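## Task

Compare the liquid handler deck with this run sheet and correct it: D1 holds one-well reservoir C15, uncovered and empty, with its labelled end beside the corner engraved 'A1'; D2 holds a full 200 uL tip rack with no cover; D3 holds a full 1000 uL tip rack with no cover; D4 holds sample plate M09 without its lid, and that lid sits between the posts of LP1, oriented the same way up as when on the plate; D5 holds deep-well block B38 with its seal on. Every detail of each position must agree with its row. Anything on a position must rest flat within the locators, well A1 at the 'A1' corner. Any item not named on the sheet must end up standing directly on a SHELF shelf (not stacked on another item), with every plate covered by its own lid and every tip rack by a cover. A loose rack cover must end lying flat on SHELF or on top of another cover there. Never carry anything over a reservoir or over a plate lacking a squarely seated lid; the only exception is a plate's lid, and breaking this rule fails the task. Nothing may count as done if only the robot holds it in place: release, move clear (touching READY or its box is fine), then press READY once. The job ends when READY goes down. If nothing needs changing, just press READY and leave all labware as found. Do not press READY while anything you needed to change is still wrong.

## Robot and tools

ROBOT. One four-axis SCARA plate mover: a vertical lift (0 to 0.55 m), shoulder (-2 to 2 rad), elbow (-2.8 to 2.8 rad) and wrist yaw (-12.566 to 12.566 rad), plus a two-finger gripper that always stays level and can only turn about vertical. If the elbow reading gets within 0.4 rad of zero the arm may fold and fault, so avoid nearly straight reaches. The controlled point (end_effector_position) sits midway between the rubber pads, 2 to 3 cm behind the fingertips. Fingers point along the gripper's +x and open/close along its y. The pads never fully meet, so one fingertip can press a key while the other presses another.

FRAMES. The scene frame has its origin on the table under the arm's base, +z up, and +y to the left when looking along +x. D1 to D5 are side by side, D1 on the left seen from the base. Other stations: SHELF (labware storage), LP1 (lid park), RG (spare nest for regripping), READY (the finishing key on its own box; push it sideways, straight into the box, until it latches).

LABWARE. Well A1 is at the labelled short end, in the corner far from the labelled long side. Tip racks carry the same two labels, showing 200 or 1000. Lids and seals bear the item ID on top at either end; that label says nothing about A1.

execute_actions(actions). actions is a list of actions; each action is a table of up to 15 rows, one row per control step of 1/30 s; a short table repeats its final row to fill 15 steps. A row is five numbers in [-1, 1]: dx, dy, dz, rz, opening. The first four are an offset, in the gripper's own axes, from the gripper's measured pose when that action began (for a call's first action, the pose last reported in this scene). Each row counts from that same start, not from the previous row. Scale: 1.0 = 0.6 m for dx, dy, dz and 180 degrees for rz; rz turns from +x toward +y. opening is absolute, not an offset: +1 fully open (0.140 m), -1 closed (0.066 m gap). Closing fully takes at least about 0.6 s. Each step the commanded pose is clipped to within 70 mm and 16 degrees of the measured pose, so big offsets need several actions. An empty list only returns the state and images.

move(target, speed, blocking). target is one five-number row as above: an offset in gripper axes from the pose in the latest result showing one, plus an absolute opening, which is sent when the move starts. The gripper follows a straight path lasting 0.5 to 10 s (cut off at 10 s), taking the shorter turn. speed is the path's top speed in m/s, 0.002 to 0.5 (default 0.25); turning is capped at twice that in rad/s. The path ignores obstacles, the hand lags and may overshoot speed near full reach, and faster or deeper contact hits harder. blocking=false returns after 0.5 s while motion continues; until a result shows it ended, other moves and execute_actions are refused, so use wait(0) or stop. The added line "move:" reports the ending (done, off_target, moving, held, fault, ...), the distance from target, and limits: paced means the pose was clipped; held means a check blocked steps, after which the arm may jump faster than speed.

wait(seconds): 0 to 10; the robot keeps its last command and any running move continues (it returns early if the move ends). stop(): brakes a running move; it needs room to stop, fingers keep moving. zoom_image(camera, region): camera is one of cam_head_left, cam_head_right, cam_high, cam_low, cam_wrist (all 504x504); region [x0, y0, x1, y1] in pixels from the top-left, at most 504 by 504. finished_scene(scene): ends the current scene, given by its number; irreversible, and its result reports success and the next task.

RESULTS. The state line gives end_effector_position (m) and end_effector_quat_wxyz in the scene frame; printed position can be slightly off, worse at long reach. Joint positions lists lift (m), shoulder, elbow, wrist yaw (rad) and pad gap (m). grip_measured is the finger opening on the command scale; readings may carry a constant error up to about 1 mm. Hand target is where the controller is currently driving. "pose unreachable" means a clearance check altered or blocked the command. Action calls list step readings, with HELD marking held-back steps. MOTOR HOT warns from 85 C; at 100 C an OVER-TEMPERATURE FAULT brakes the arm to cool. A TORQUE FAULT (joint load limit reached: lift 54.6 N, shoulder 8.19 N m, elbow 4.09 N m, wrist yaw 1.36 N m, held load included) freezes the arm 10 s and drops the rest of the call.

GRIPPING. To hold something, command an opening about 0.04 below grip_measured; smaller margins grip more gently. Pad force is about 18 N at most; fast closing squeezes harder. Repeating a small offset against a rigid object does not push deeper, but against something yielding it does.

AVOID. Carrying anything over a reservoir or an unlidded plate (plate lids excepted); dropping, slamming, hard pushes; knocking items off the table; leaving items held only by the gripper. Release and back away before pressing READY.

Each tool is called after "Emit:" as a command line: name --argument value for each argument, lists and objects as JSON in quotes; but a table of rows of numbers goes row by row, as --pt "numbers of a row", without its own name.

## Session

Emit:
execute_actions --actions '[]'

Scene clock: 0.00 s.
end_effector_position=(+0.5641, -0.1094, +0.1433) grip_measured=+1.00 end_effector_quat_wxyz=(+0.968, -0.000, -0.000, +0.251)
Joint positions: [ 0.138 -1.399 -1.32  -3.057  0.14 ]
Motor temperatures (°C, as the motors report them): [36 23 23 24]
Hand target: +0.564, -0.109, +0.143; +0.968, -0.000, -0.000, +0.251

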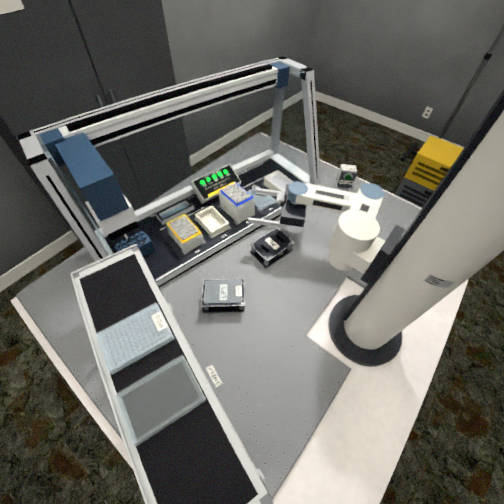

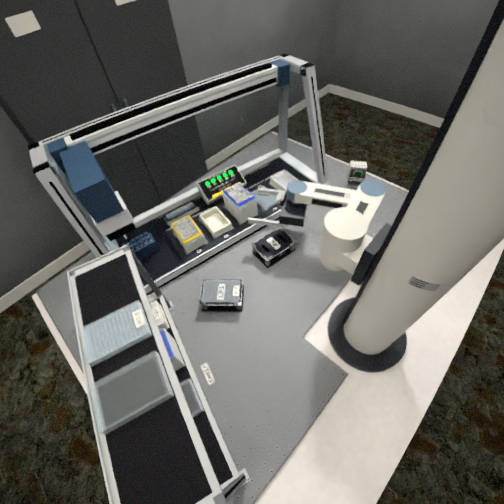

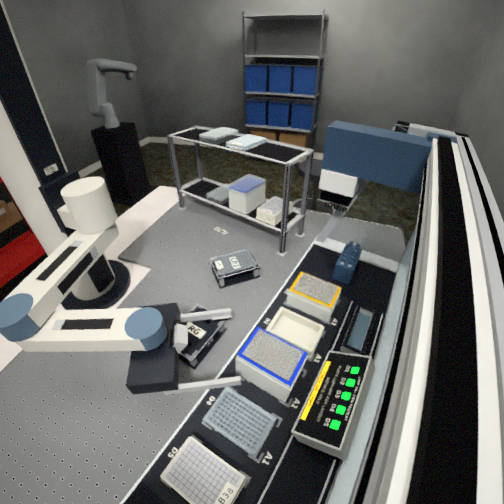

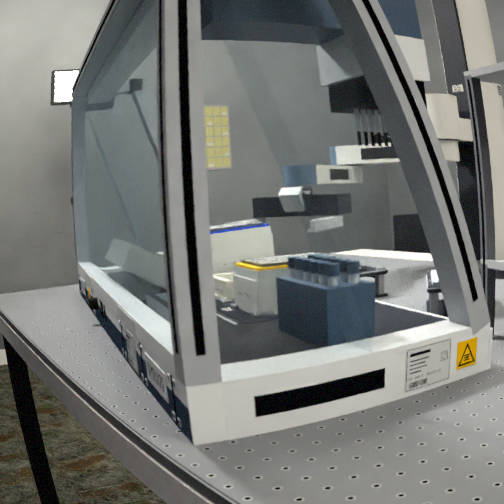

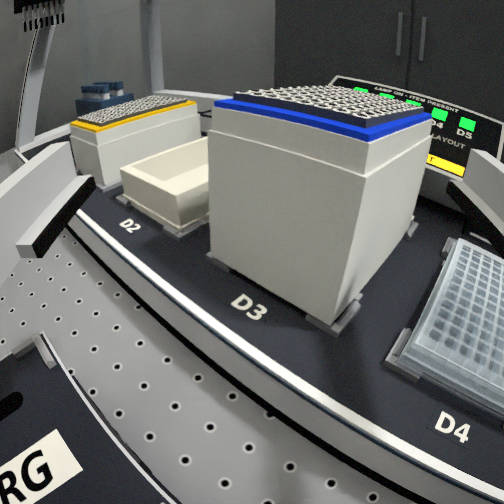

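Emit:
zoom_image --camera "cam_high" --region '[140, 370, 310, 504]'

Emit:
zoom_image --camera "cam_high" --region '[225, 260, 365, 410]'

Emit:
zoom_image --camera "cam_head_left" --region '[150, 160, 310, 270]'

Emit:
zoom_image --camera "cam_head_left" --region '[185, 265, 265, 325]'

Emit:
zoom_image --camera "cam_high" --region '[160, 115, 320, 255]'

Emit:
zoom_image --camera "cam_head_right" --region '[60, 270, 240, 450]'

Region (140, 370, 310, 504) of cam_high's 504x504 image, scaled by 2.965, with more detail than that image has; it fills the top 397 rows of this view, and the rest is white.

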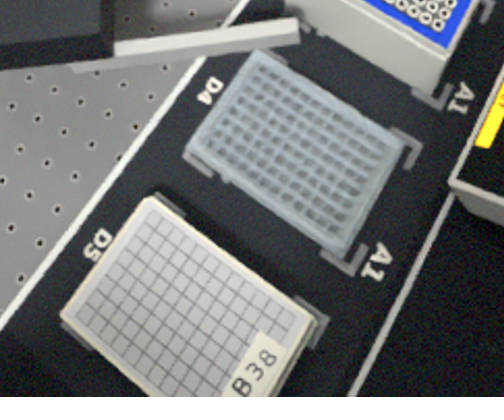

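Region (225, 260, 365, 410) of cam_high's 504x504 image, scaled by 3.360, with more detail than that image has; it fills the left 470 columns of this view, and the rest is white.

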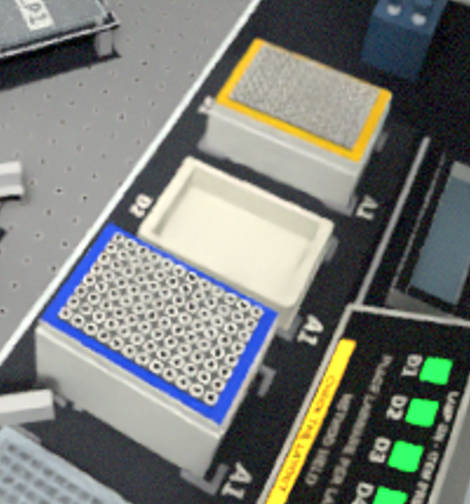

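Region (150, 160, 310, 270) of cam_head_left's 504x504 image, scaled by 3.150, with more detail than that image has; it fills the top 346 rows of this view, and the rest is white.

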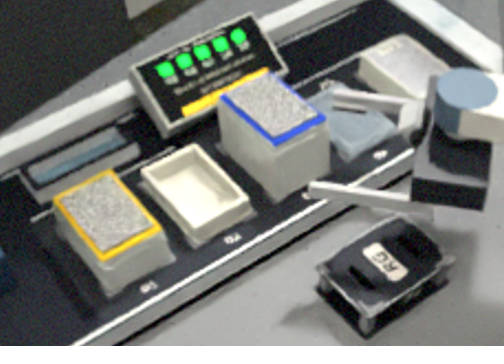

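Region (185, 265, 265, 325) of cam_head_left's 504x504 image, scaled by 6.300, with more detail than that image has; it fills the top 378 rows of this view, and the rest is white.

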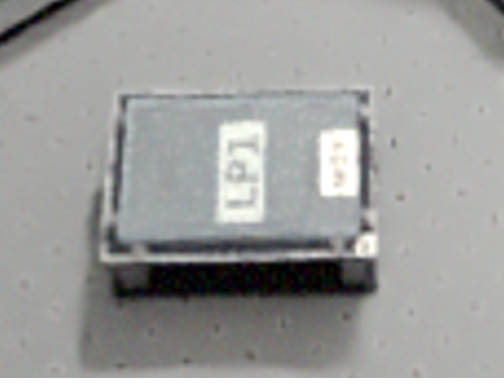

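Region (160, 115, 320, 255) of cam_high's 504x504 image, scaled by 3.150, with more detail than that image has; it fills the top 441 rows of this view, and the rest is white.

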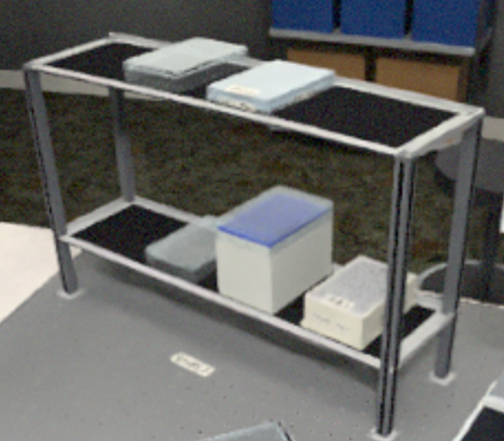

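Region (60, 270, 240, 450) of cam_head_right's 504x504 image, scaled by 2.800, with more detail than that image has.

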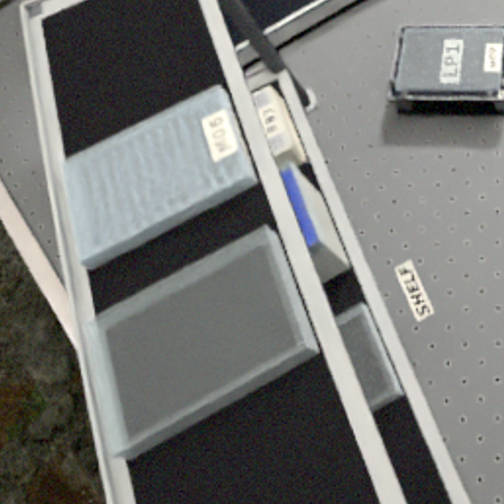

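Emit:
zoom_image --camera "cam_head_left" --region '[135, 300, 185, 345]'

Emit:
zoom_image --camera "cam_head_right" --region '[220, 277, 250, 305]'

Emit:
zoom_image --camera "cam_wrist" --region '[190, 200, 504, 460]'

Emit:
zoom_image --camera "cam_wrist" --region '[60, 80, 240, 260]'

Emit:
zoom_image --camera "cam_low" --region '[195, 210, 315, 330]'

Emit:
zoom_image --camera "cam_high" --region '[200, 240, 270, 295]'

Region (135, 300, 185, 345) of cam_head_left's 504x504 image, scaled by 10.080, with more detail than that image has; it fills the top 454 rows of this view, and the rest is white.

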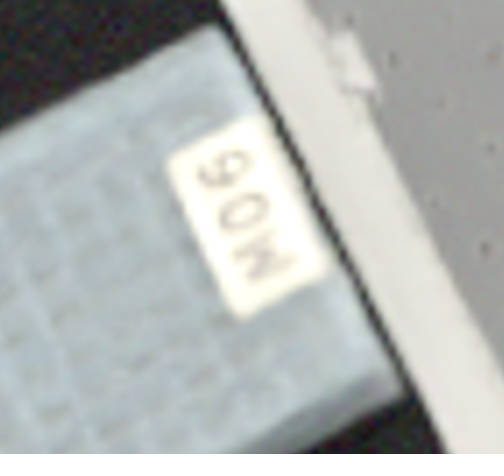

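Region (220, 277, 250, 305) of cam_head_right's 504x504 image, scaled by 16.800, with more detail than that image has; it fills the top 470 rows of this view, and the rest is white.

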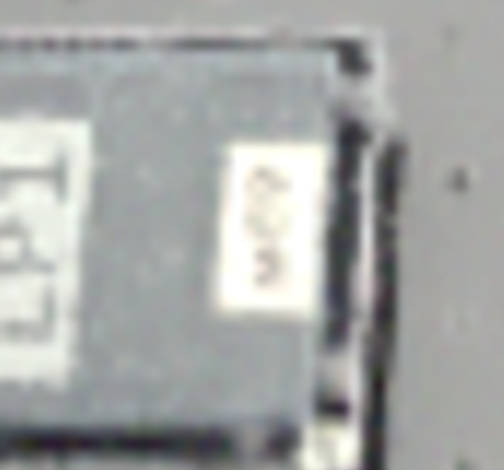

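Region (190, 200, 504, 460) of cam_wrist's 504x504 image, scaled by 1.605, with more detail than that image has; it fills the top 417 rows of this view, and the rest is white.

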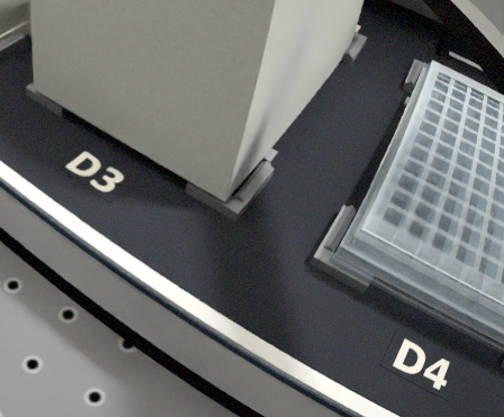

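Region (60, 80, 240, 260) of cam_wrist's 504x504 image, scaled by 2.800, with more detail than that image has.

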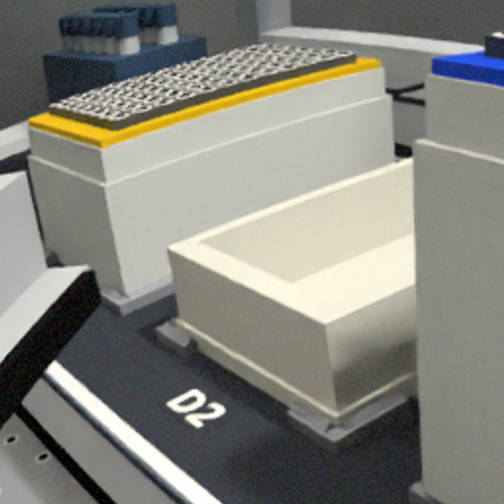

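Region (195, 210, 315, 330) of cam_low's 504x504 image, scaled by 4.200, with more detail than that image has.

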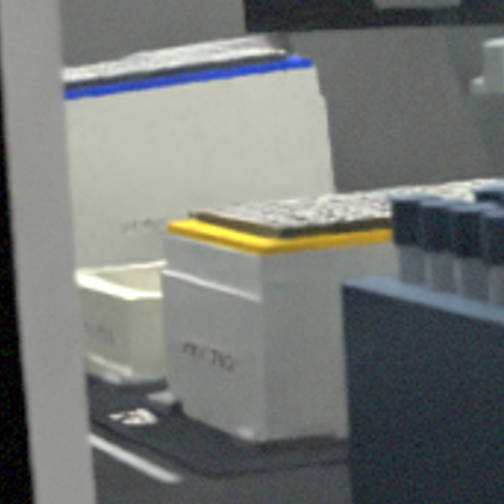

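Region (200, 240, 270, 295) of cam_high's 504x504 image, scaled by 7.200, with more detail than that image has; it fills the top 396 rows of this view, and the rest is white.

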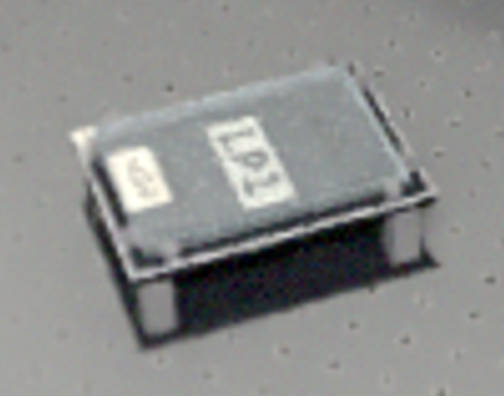

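Emit:
zoom_image --camera "cam_high" --region '[235, 400, 295, 470]'

Emit:
zoom_image --camera "cam_high" --region '[270, 345, 330, 410]'

Emit:
zoom_image --camera "cam_head_left" --region '[240, 160, 300, 220]'

Emit:
zoom_image --camera "cam_high" --region '[220, 130, 300, 230]'

Region (235, 400, 295, 470) of cam_high's 504x504 image, scaled by 7.200, with more detail than that image has; it fills the left 432 columns of this view, and the rest is white.

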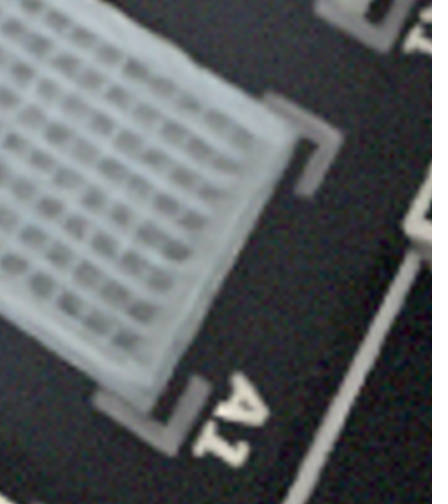

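Region (270, 345, 330, 410) of cam_high's 504x504 image, scaled by 7.754, with more detail than that image has; it fills the left 465 columns of this view, and the rest is white.

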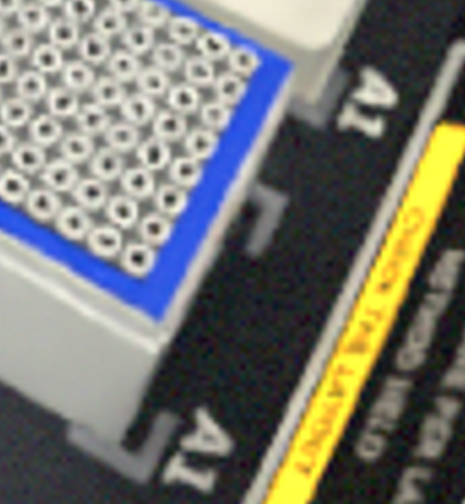

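Region (240, 160, 300, 220) of cam_head_left's 504x504 image, scaled by 8.400, with more detail than that image has.

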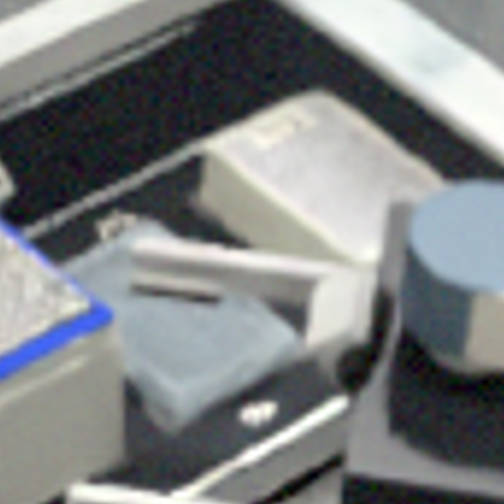

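Region (220, 130, 300, 230) of cam_high's 504x504 image, scaled by 5.040, with more detail than that image has; it fills the left 403 columns of this view, and the rest is white.

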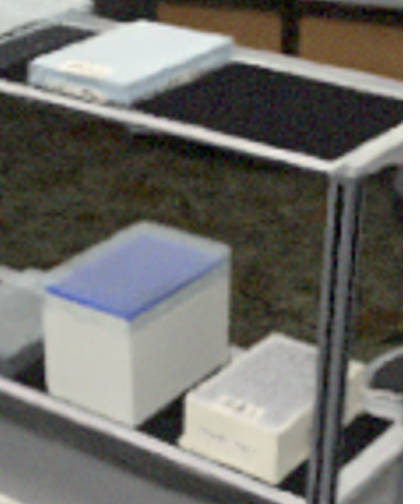

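Emit:
zoom_image --camera "cam_wrist" --region '[374, 310, 504, 440]'

Emit:
zoom_image --camera "cam_high" --region '[190, 380, 270, 465]'

Emit:
zoom_image --camera "cam_head_left" --region '[240, 220, 310, 275]'

Region (374, 310, 504, 440) of cam_wrist's 504x504 image, scaled by 3.877, with more detail than that image has.

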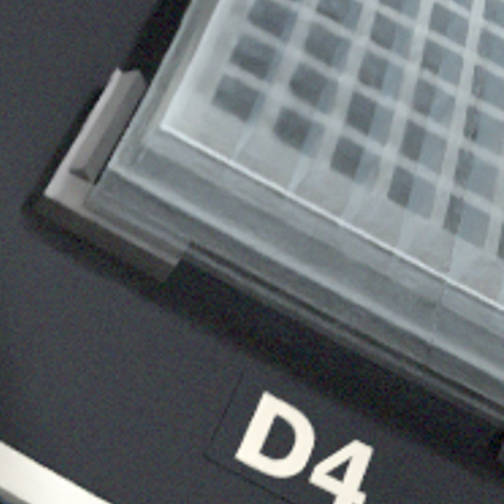

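Region (190, 380, 270, 465) of cam_high's 504x504 image, scaled by 5.929, with more detail than that image has; it fills the left 474 columns of this view, and the rest is white.

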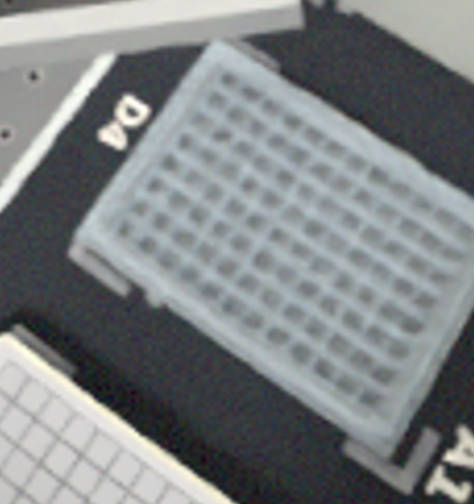

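Region (240, 220, 310, 275) of cam_head_left's 504x504 image, scaled by 7.200, with more detail than that image has; it fills the top 396 rows of this view, and the rest is white.

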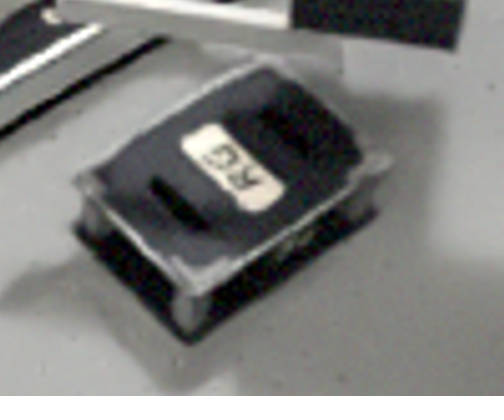

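Emit:
zoom_image --camera "cam_wrist" --region '[0, 320, 184, 504]'

Emit:
zoom_image --camera "cam_high" --region '[150, 290, 250, 390]'

Region (0, 320, 184, 504) of cam_wrist's 504x504 image, scaled by 2.739, with more detail than that image has.

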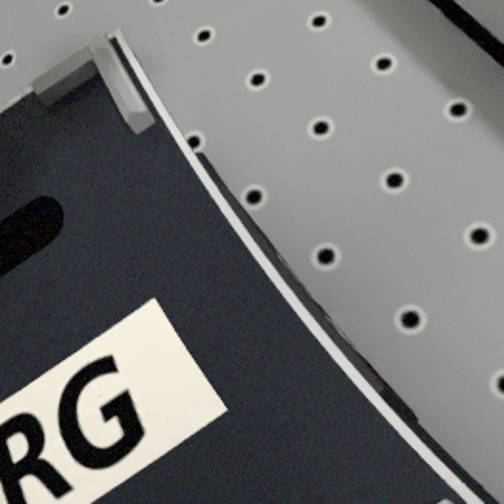

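Region (150, 290, 250, 390) of cam_high's 504x504 image, scaled by 5.040, with more detail than that image has.

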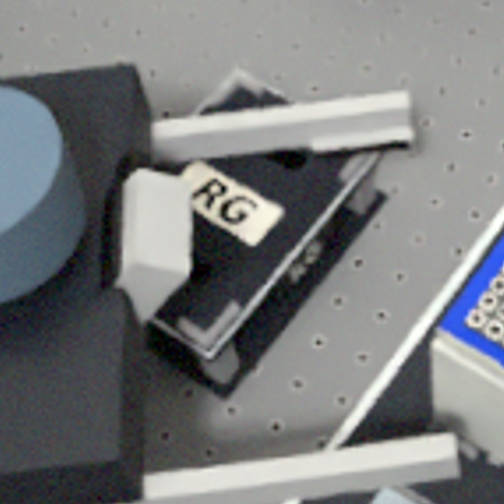

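Emit:
zoom_image --camera "cam_head_right" --region '[192, 270, 252, 320]'

Emit:
zoom_image --camera "cam_low" --region '[330, 240, 470, 330]'

Emit:
zoom_image --camera "cam_head_left" --region '[300, 140, 400, 220]'

Region (192, 270, 252, 320) of cam_head_right's 504x504 image, scaled by 8.400, with more detail than that image has.

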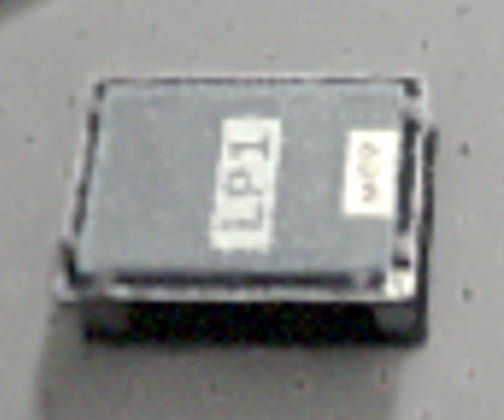

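Region (330, 240, 470, 330) of cam_low's 504x504 image, scaled by 3.600, with more detail than that image has; it fills the top 324 rows of this view, and the rest is white.

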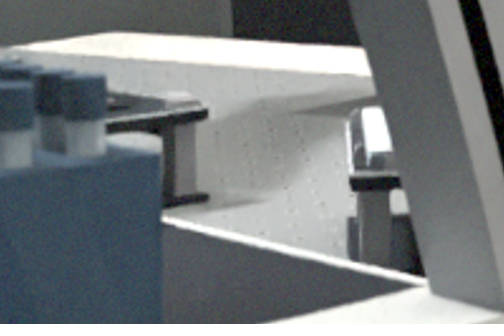

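Region (300, 140, 400, 220) of cam_head_left's 504x504 image, scaled by 5.040, with more detail than that image has; it fills the top 403 rows of this view, and the rest is white.

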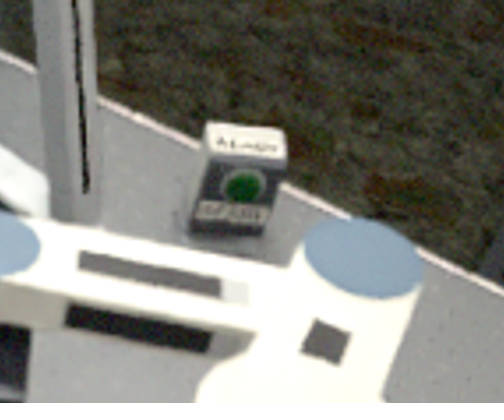

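Emit:
move --target '[0.0092, 0.0065, -0.0388, -0.2324, 1]' --speed 0.5

Scene clock: 12.90 s.
end_effector_position=(+0.5669, -0.1030, +0.1200) grip_measured=+1.00 end_effector_quat_wxyz=(+0.994, -0.000, -0.000, -0.111)
Joint positions: [ 0.115 -1.186 -1.061 -4.258  0.14 ]
Motor temperatures (°C, as the motors report them): [36 23 23 24]
Hand target: +0.567, -0.103, +0.120; +0.994, -0.000, -0.000, -0.111
Off the commanded pose: 0.000 m, 0 deg.
move: done

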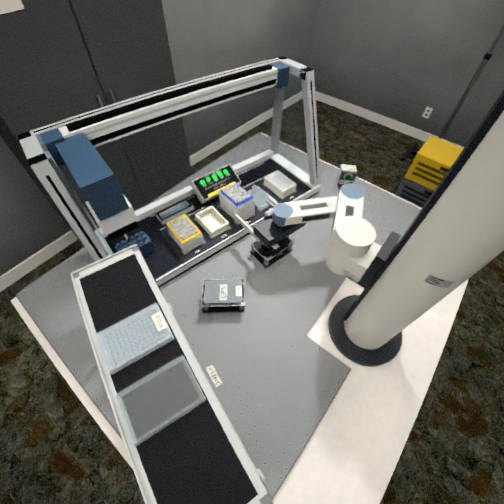

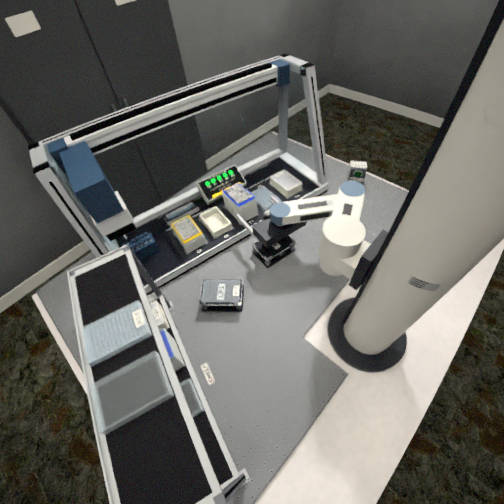

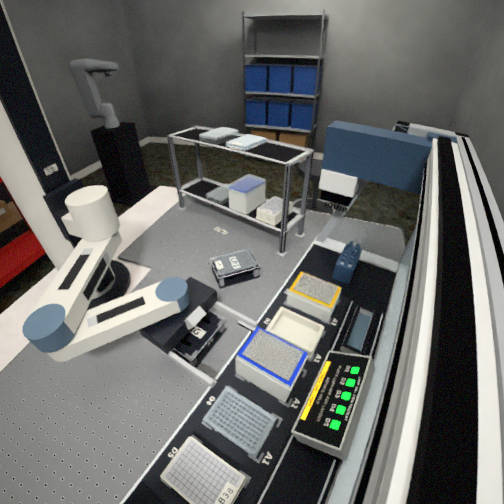

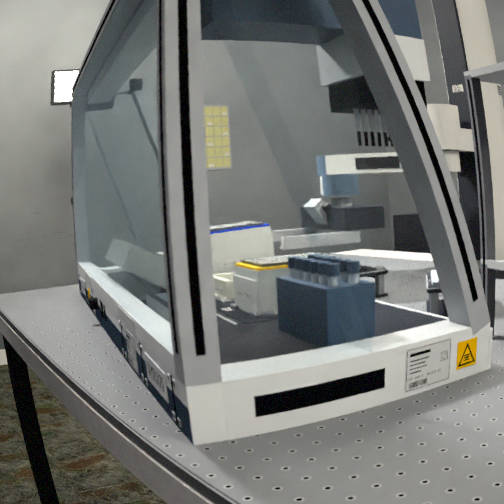

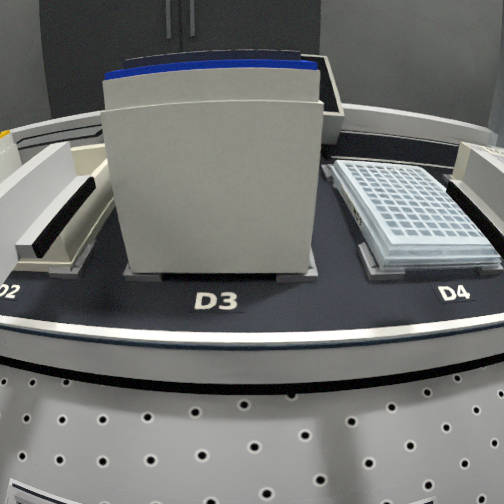

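Emit:
zoom_image --camera "cam_wrist" --region '[320, 170, 400, 250]'

Emit:
zoom_image --camera "cam_wrist" --region '[264, 230, 424, 300]'

Emit:
zoom_image --camera "cam_wrist" --region '[20, 230, 180, 300]'

Emit:
zoom_image --camera "cam_wrist" --region '[310, 130, 504, 290]'

Emit:
zoom_image --camera "cam_head_left" --region '[245, 160, 315, 215]'

Region (320, 170, 400, 250) of cam_wrist's 504x504 image, scaled by 6.300, with more detail than that image has.

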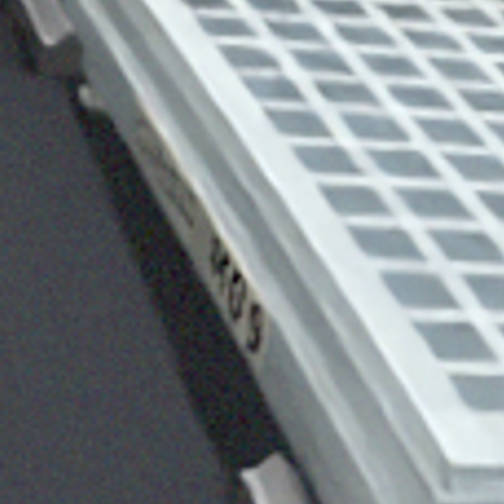

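Region (264, 230, 424, 300) of cam_wrist's 504x504 image, scaled by 3.150, with more detail than that image has; it fills the top 220 rows of this view, and the rest is white.

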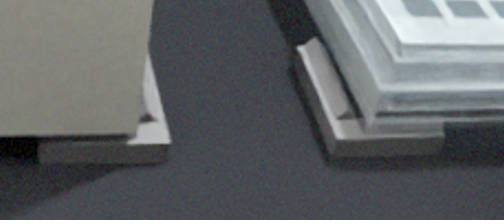

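Region (20, 230, 180, 300) of cam_wrist's 504x504 image, scaled by 3.150, with more detail than that image has; it fills the top 220 rows of this view, and the rest is white.

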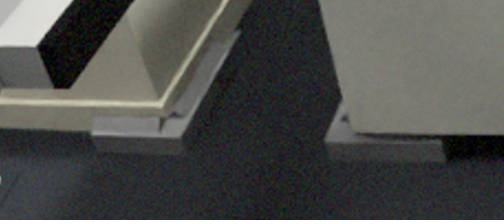

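Region (310, 130, 504, 290) of cam_wrist's 504x504 image, scaled by 2.598, with more detail than that image has; it fills the top 416 rows of this view, and the rest is white.

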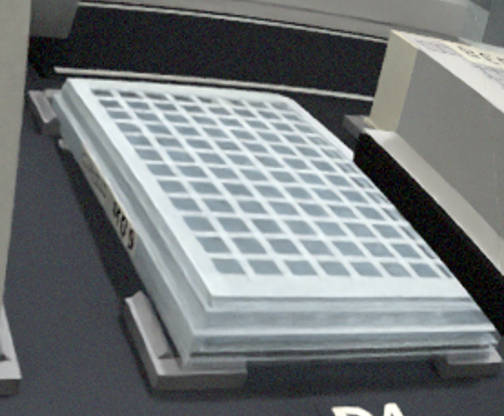

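Region (245, 160, 315, 215) of cam_head_left's 504x504 image, scaled by 7.200, with more detail than that image has; it fills the top 396 rows of this view, and the rest is white.

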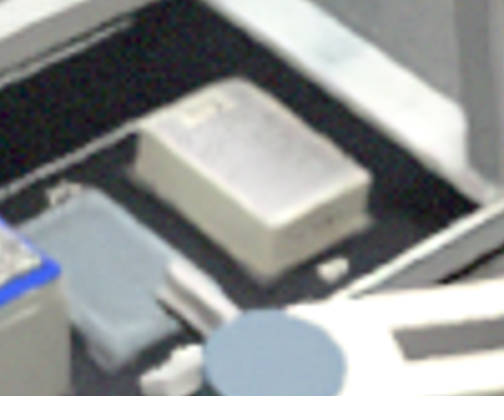

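Emit:
zoom_image --camera "cam_head_right" --region '[262, 165, 312, 205]'

Emit:
zoom_image --camera "cam_high" --region '[150, 425, 260, 504]'

Emit:
zoom_image --camera "cam_high" --region '[255, 265, 350, 360]'

Region (262, 165, 312, 205) of cam_head_right's 504x504 image, scaled by 10.080, with more detail than that image has; it fills the top 403 rows of this view, and the rest is white.

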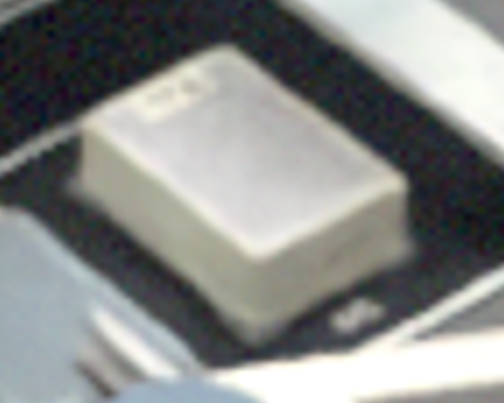

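Region (150, 425, 260, 504) of cam_high's 504x504 image, scaled by 4.582, with more detail than that image has; it fills the top 362 rows of this view, and the rest is white.

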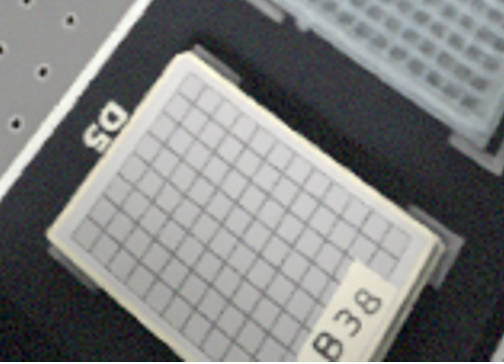

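Region (255, 265, 350, 360) of cam_high's 504x504 image, scaled by 5.305, with more detail than that image has.

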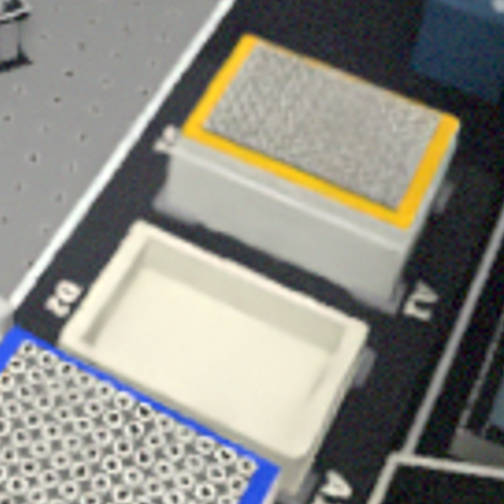

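Emit:
execute_actions --actions '[[[0,0.008,0,0,-0.135],[0.003,0.018,-0.001,0,-0.135],[0.009,0.028,-0.003,0,-0.135],[0.019,0.036,-0.007,0,-0.135],[0.032,0.040,-0.012,0,-0.135],[0.048,0.0422,-0.018,0,-0.135],[0.066,0.0422,-0.025,0,-0.135],[0.084,0.0422,-0.032,0,-0.135],[0.101,0.0422,-0.04,0,-0.135],[0.117,0.0422,-0.047,0,-0.135],[0.1305,0.0422,-0.053,0,-0.135],[0.1395,0.0422,-0.058,0,-0.135],[0.145,0.0422,-0.061,0,-0.135],[0.1467,0.0422,-0.0617,0,-0.135],[0.1467,0.0422,-0.0617,0,-0.135]]]'

Emit:
wait --seconds 0.15

Scene clock: 20.00 s.
end_effector_position=(+0.6502, -0.0971, +0.0846) grip_measured=-0.13 end_effector_quat_wxyz=(+0.994, -0.000, -0.000, -0.113)
Joint positions: [ 0.08  -0.953 -1.445 -4.111  0.098]
Motor temperatures (°C, as the motors report them): [36 23 23 24]
Hand target: +0.657, -0.098, +0.083; +0.994, -0.000, -0.000, -0.111
Off the commanded pose: 0.008 m, 0 deg.
Step readings (end_effector_position):
0: (+0.5669, -0.1030, +0.1200)
1: (+0.5669, -0.1030, +0.1200)
2: (+0.5673, -0.1017, +0.1200)
4: (+0.5703, -0.0940, +0.1197)
8: (+0.5907, -0.0819, +0.1120)
15: end_effector_position above

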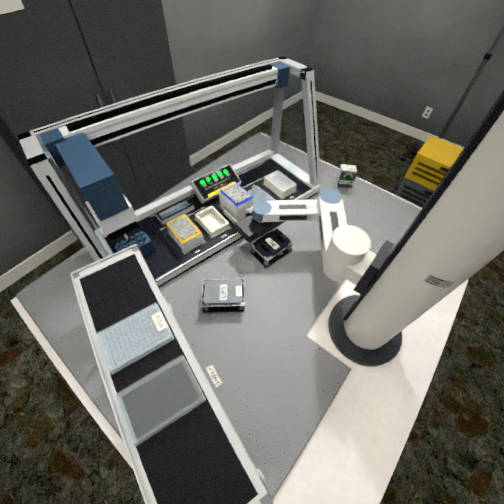

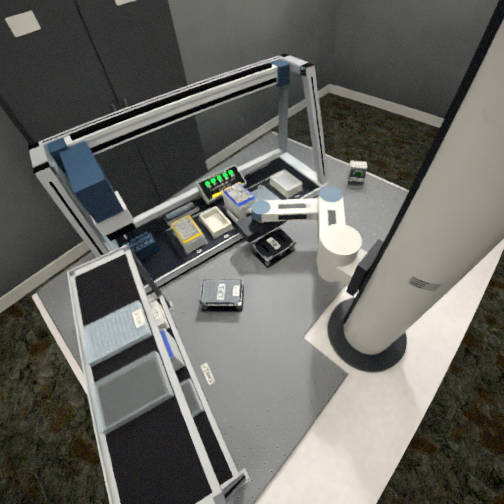

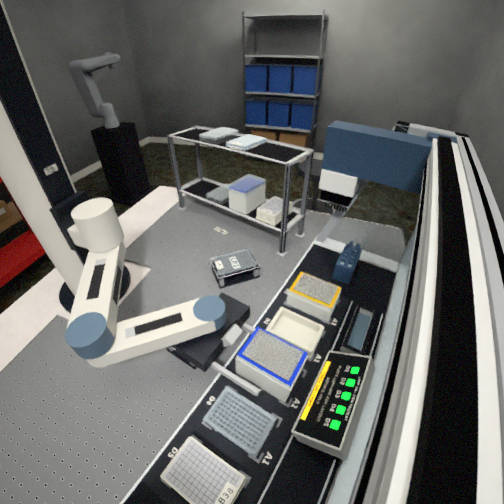

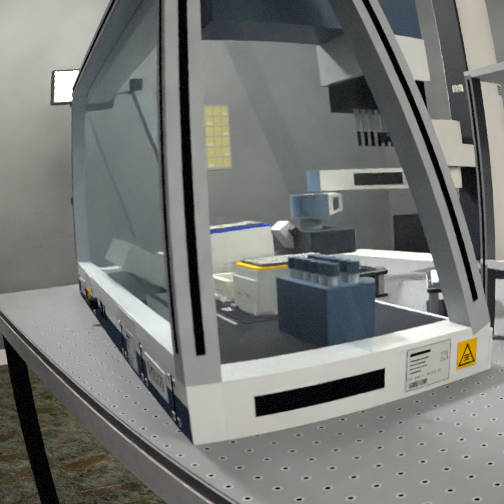

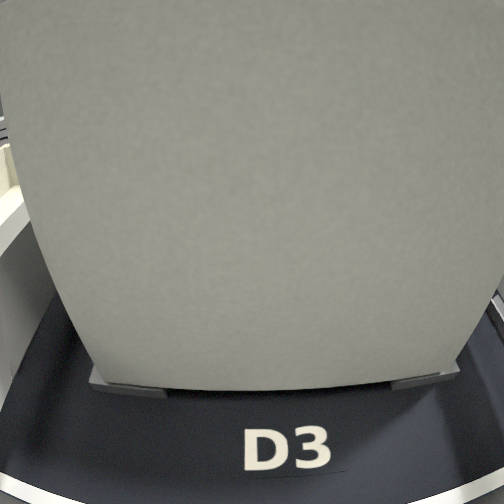

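Scene clock: 20.17 s.
end_effector_position=(+0.6569, -0.0975, +0.0829) grip_measured=-0.13 end_effector_quat_wxyz=(+0.994, -0.000, -0.000, -0.111)
Joint positions: [ 0.078 -0.937 -1.479 -4.089  0.098]
Motor temperatures (°C, as the motors report them): [36 23 23 24]
Hand target: +0.657, -0.098, +0.083; +0.994, -0.000, -0.000, -0.111
Off the commanded pose: 0.001 m, 0 deg.
wait: 0.17 s; no rest

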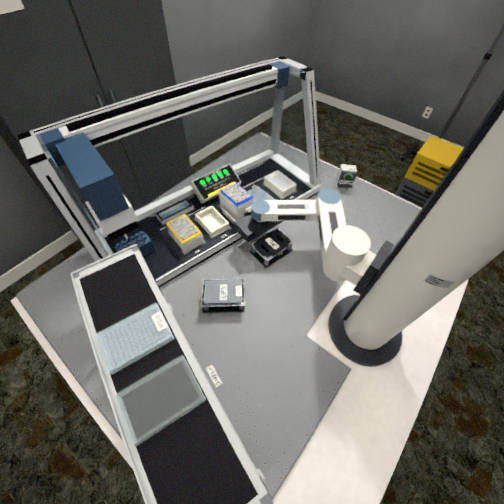

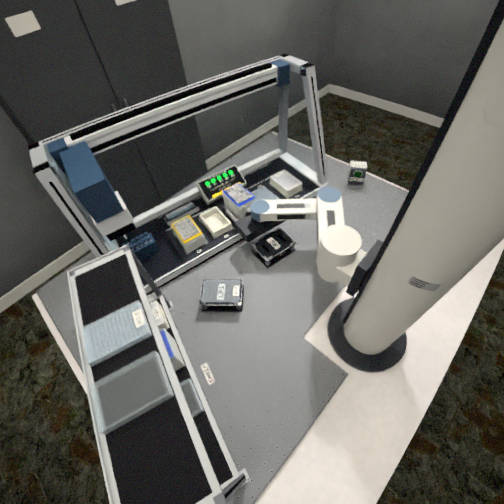

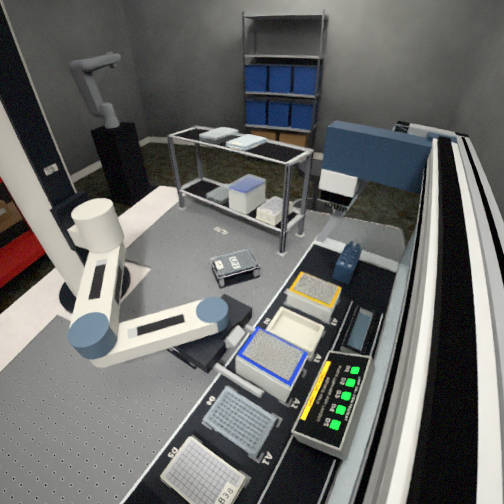

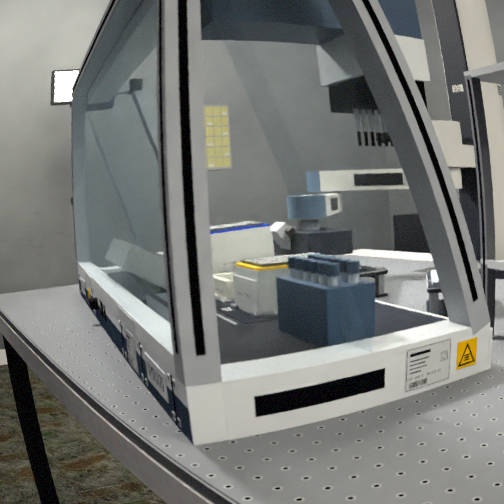

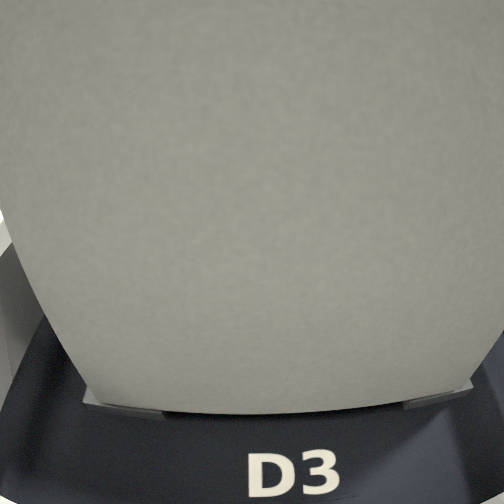

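Emit:
zoom_image --camera "cam_wrist" --region '[60, 360, 200, 444]'

Emit:
zoom_image --camera "cam_wrist" --region '[364, 350, 504, 434]'

Region (60, 360, 200, 444) of cam_wrist's 504x504 image, scaled by 3.600, with more detail than that image has; it fills the top 302 rows of this view, and the rest is white.

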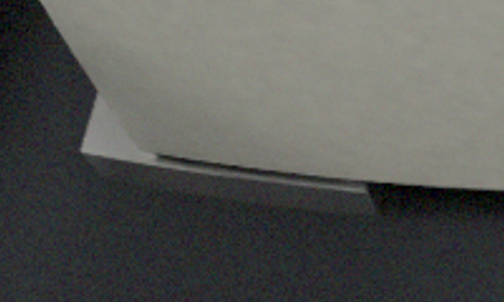

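Region (364, 350, 504, 434) of cam_wrist's 504x504 image, scaled by 3.600, with more detail than that image has; it fills the top 302 rows of this view, and the rest is white.

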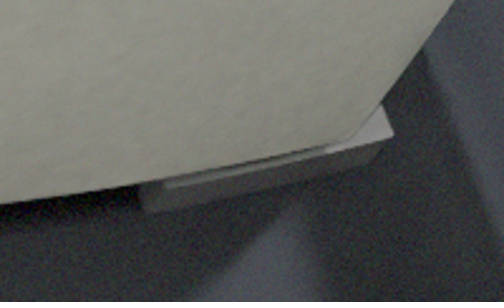

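Emit:
execute_actions --actions '[[[0,0.0005,0,0,-0.25],[0,0.0005,0,0,-0.35],[0,0.0005,0,0,-0.40],[0,0.0005,0,0,-0.42],[0,0.0005,0,0,-0.44],[0,0.0005,0,0,-0.46],[0,0.0005,0,0,-0.48],[0,0.0005,0,0,-0.50],[0,0.0005,0,0,-0.52],[0,0.0005,0,0,-0.53],[0,0.0005,0.001,0,-0.53],[0,0.0005,0.002,0,-0.53],[0,0.0005,0.0025,0,-0.53],[0,0.0005,0.0025,0,-0.53],[0,0.0005,0.0025,0,-0.53]]]'

Scene clock: 23.13 s.
end_effector_position=(+0.6570, -0.0968, +0.0844) grip_measured=-0.46 end_effector_quat_wxyz=(+0.994, -0.000, -0.000, -0.110)
Joint positions: [ 0.079 -0.936 -1.479 -4.088  0.086]
Motor temperatures (°C, as the motors report them): [36 23 23 24]
Hand target: +0.657, -0.097, +0.084; +0.994, -0.000, -0.000, -0.111
Off the commanded pose: 0.000 m, 0 deg.
Step readings (end_effector_position):
0: (+0.6569, -0.0975, +0.0829)
1: (+0.6569, -0.0975, +0.0829)
2: (+0.6570, -0.0972, +0.0829)
4: (+0.6570, -0.0972, +0.0829)
8: (+0.6570, -0.0968, +0.0829)
15: end_effector_position above

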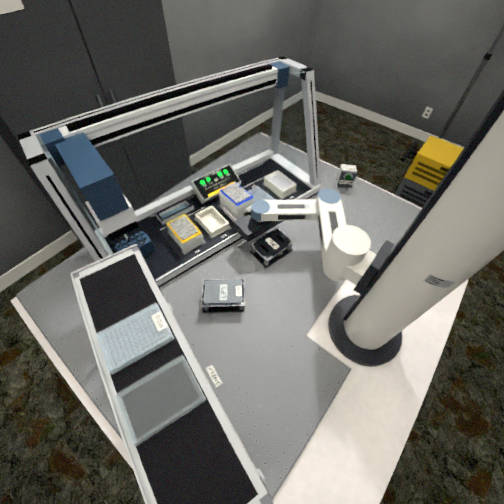

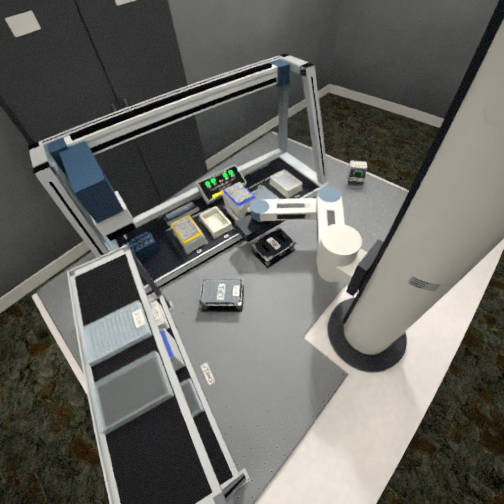

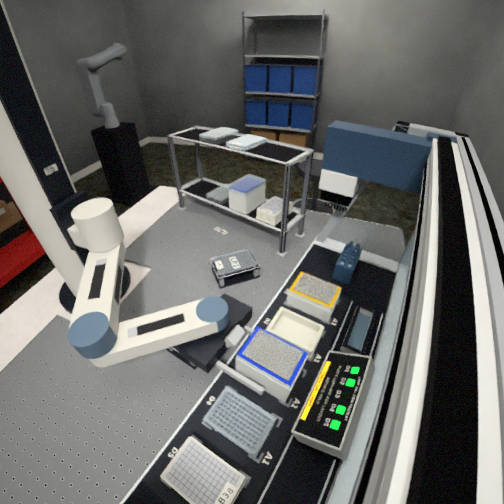

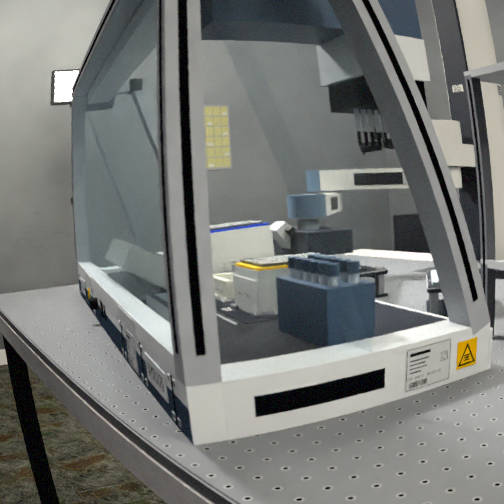

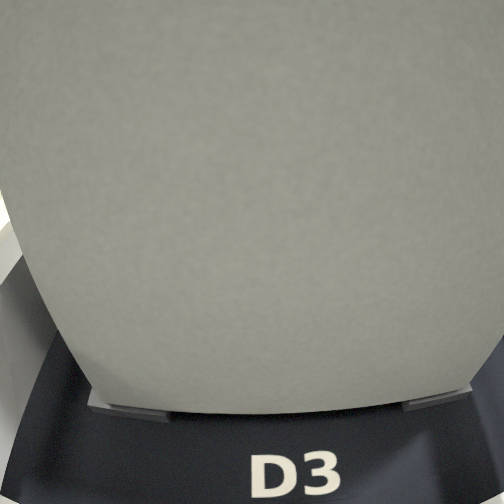

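Emit:
zoom_image --camera "cam_wrist" --region '[60, 360, 200, 444]'

Emit:
zoom_image --camera "cam_wrist" --region '[364, 350, 504, 434]'

Region (60, 360, 200, 444) of cam_wrist's 504x504 image, scaled by 3.600, with more detail than that image has; it fills the top 302 rows of this view, and the rest is white.

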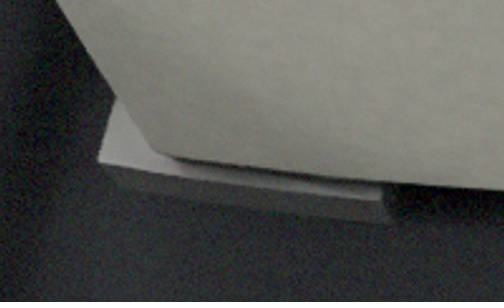

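Region (364, 350, 504, 434) of cam_wrist's 504x504 image, scaled by 3.600, with more detail than that image has; it fills the top 302 rows of this view, and the rest is white.

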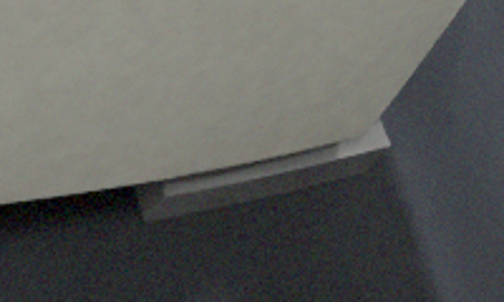

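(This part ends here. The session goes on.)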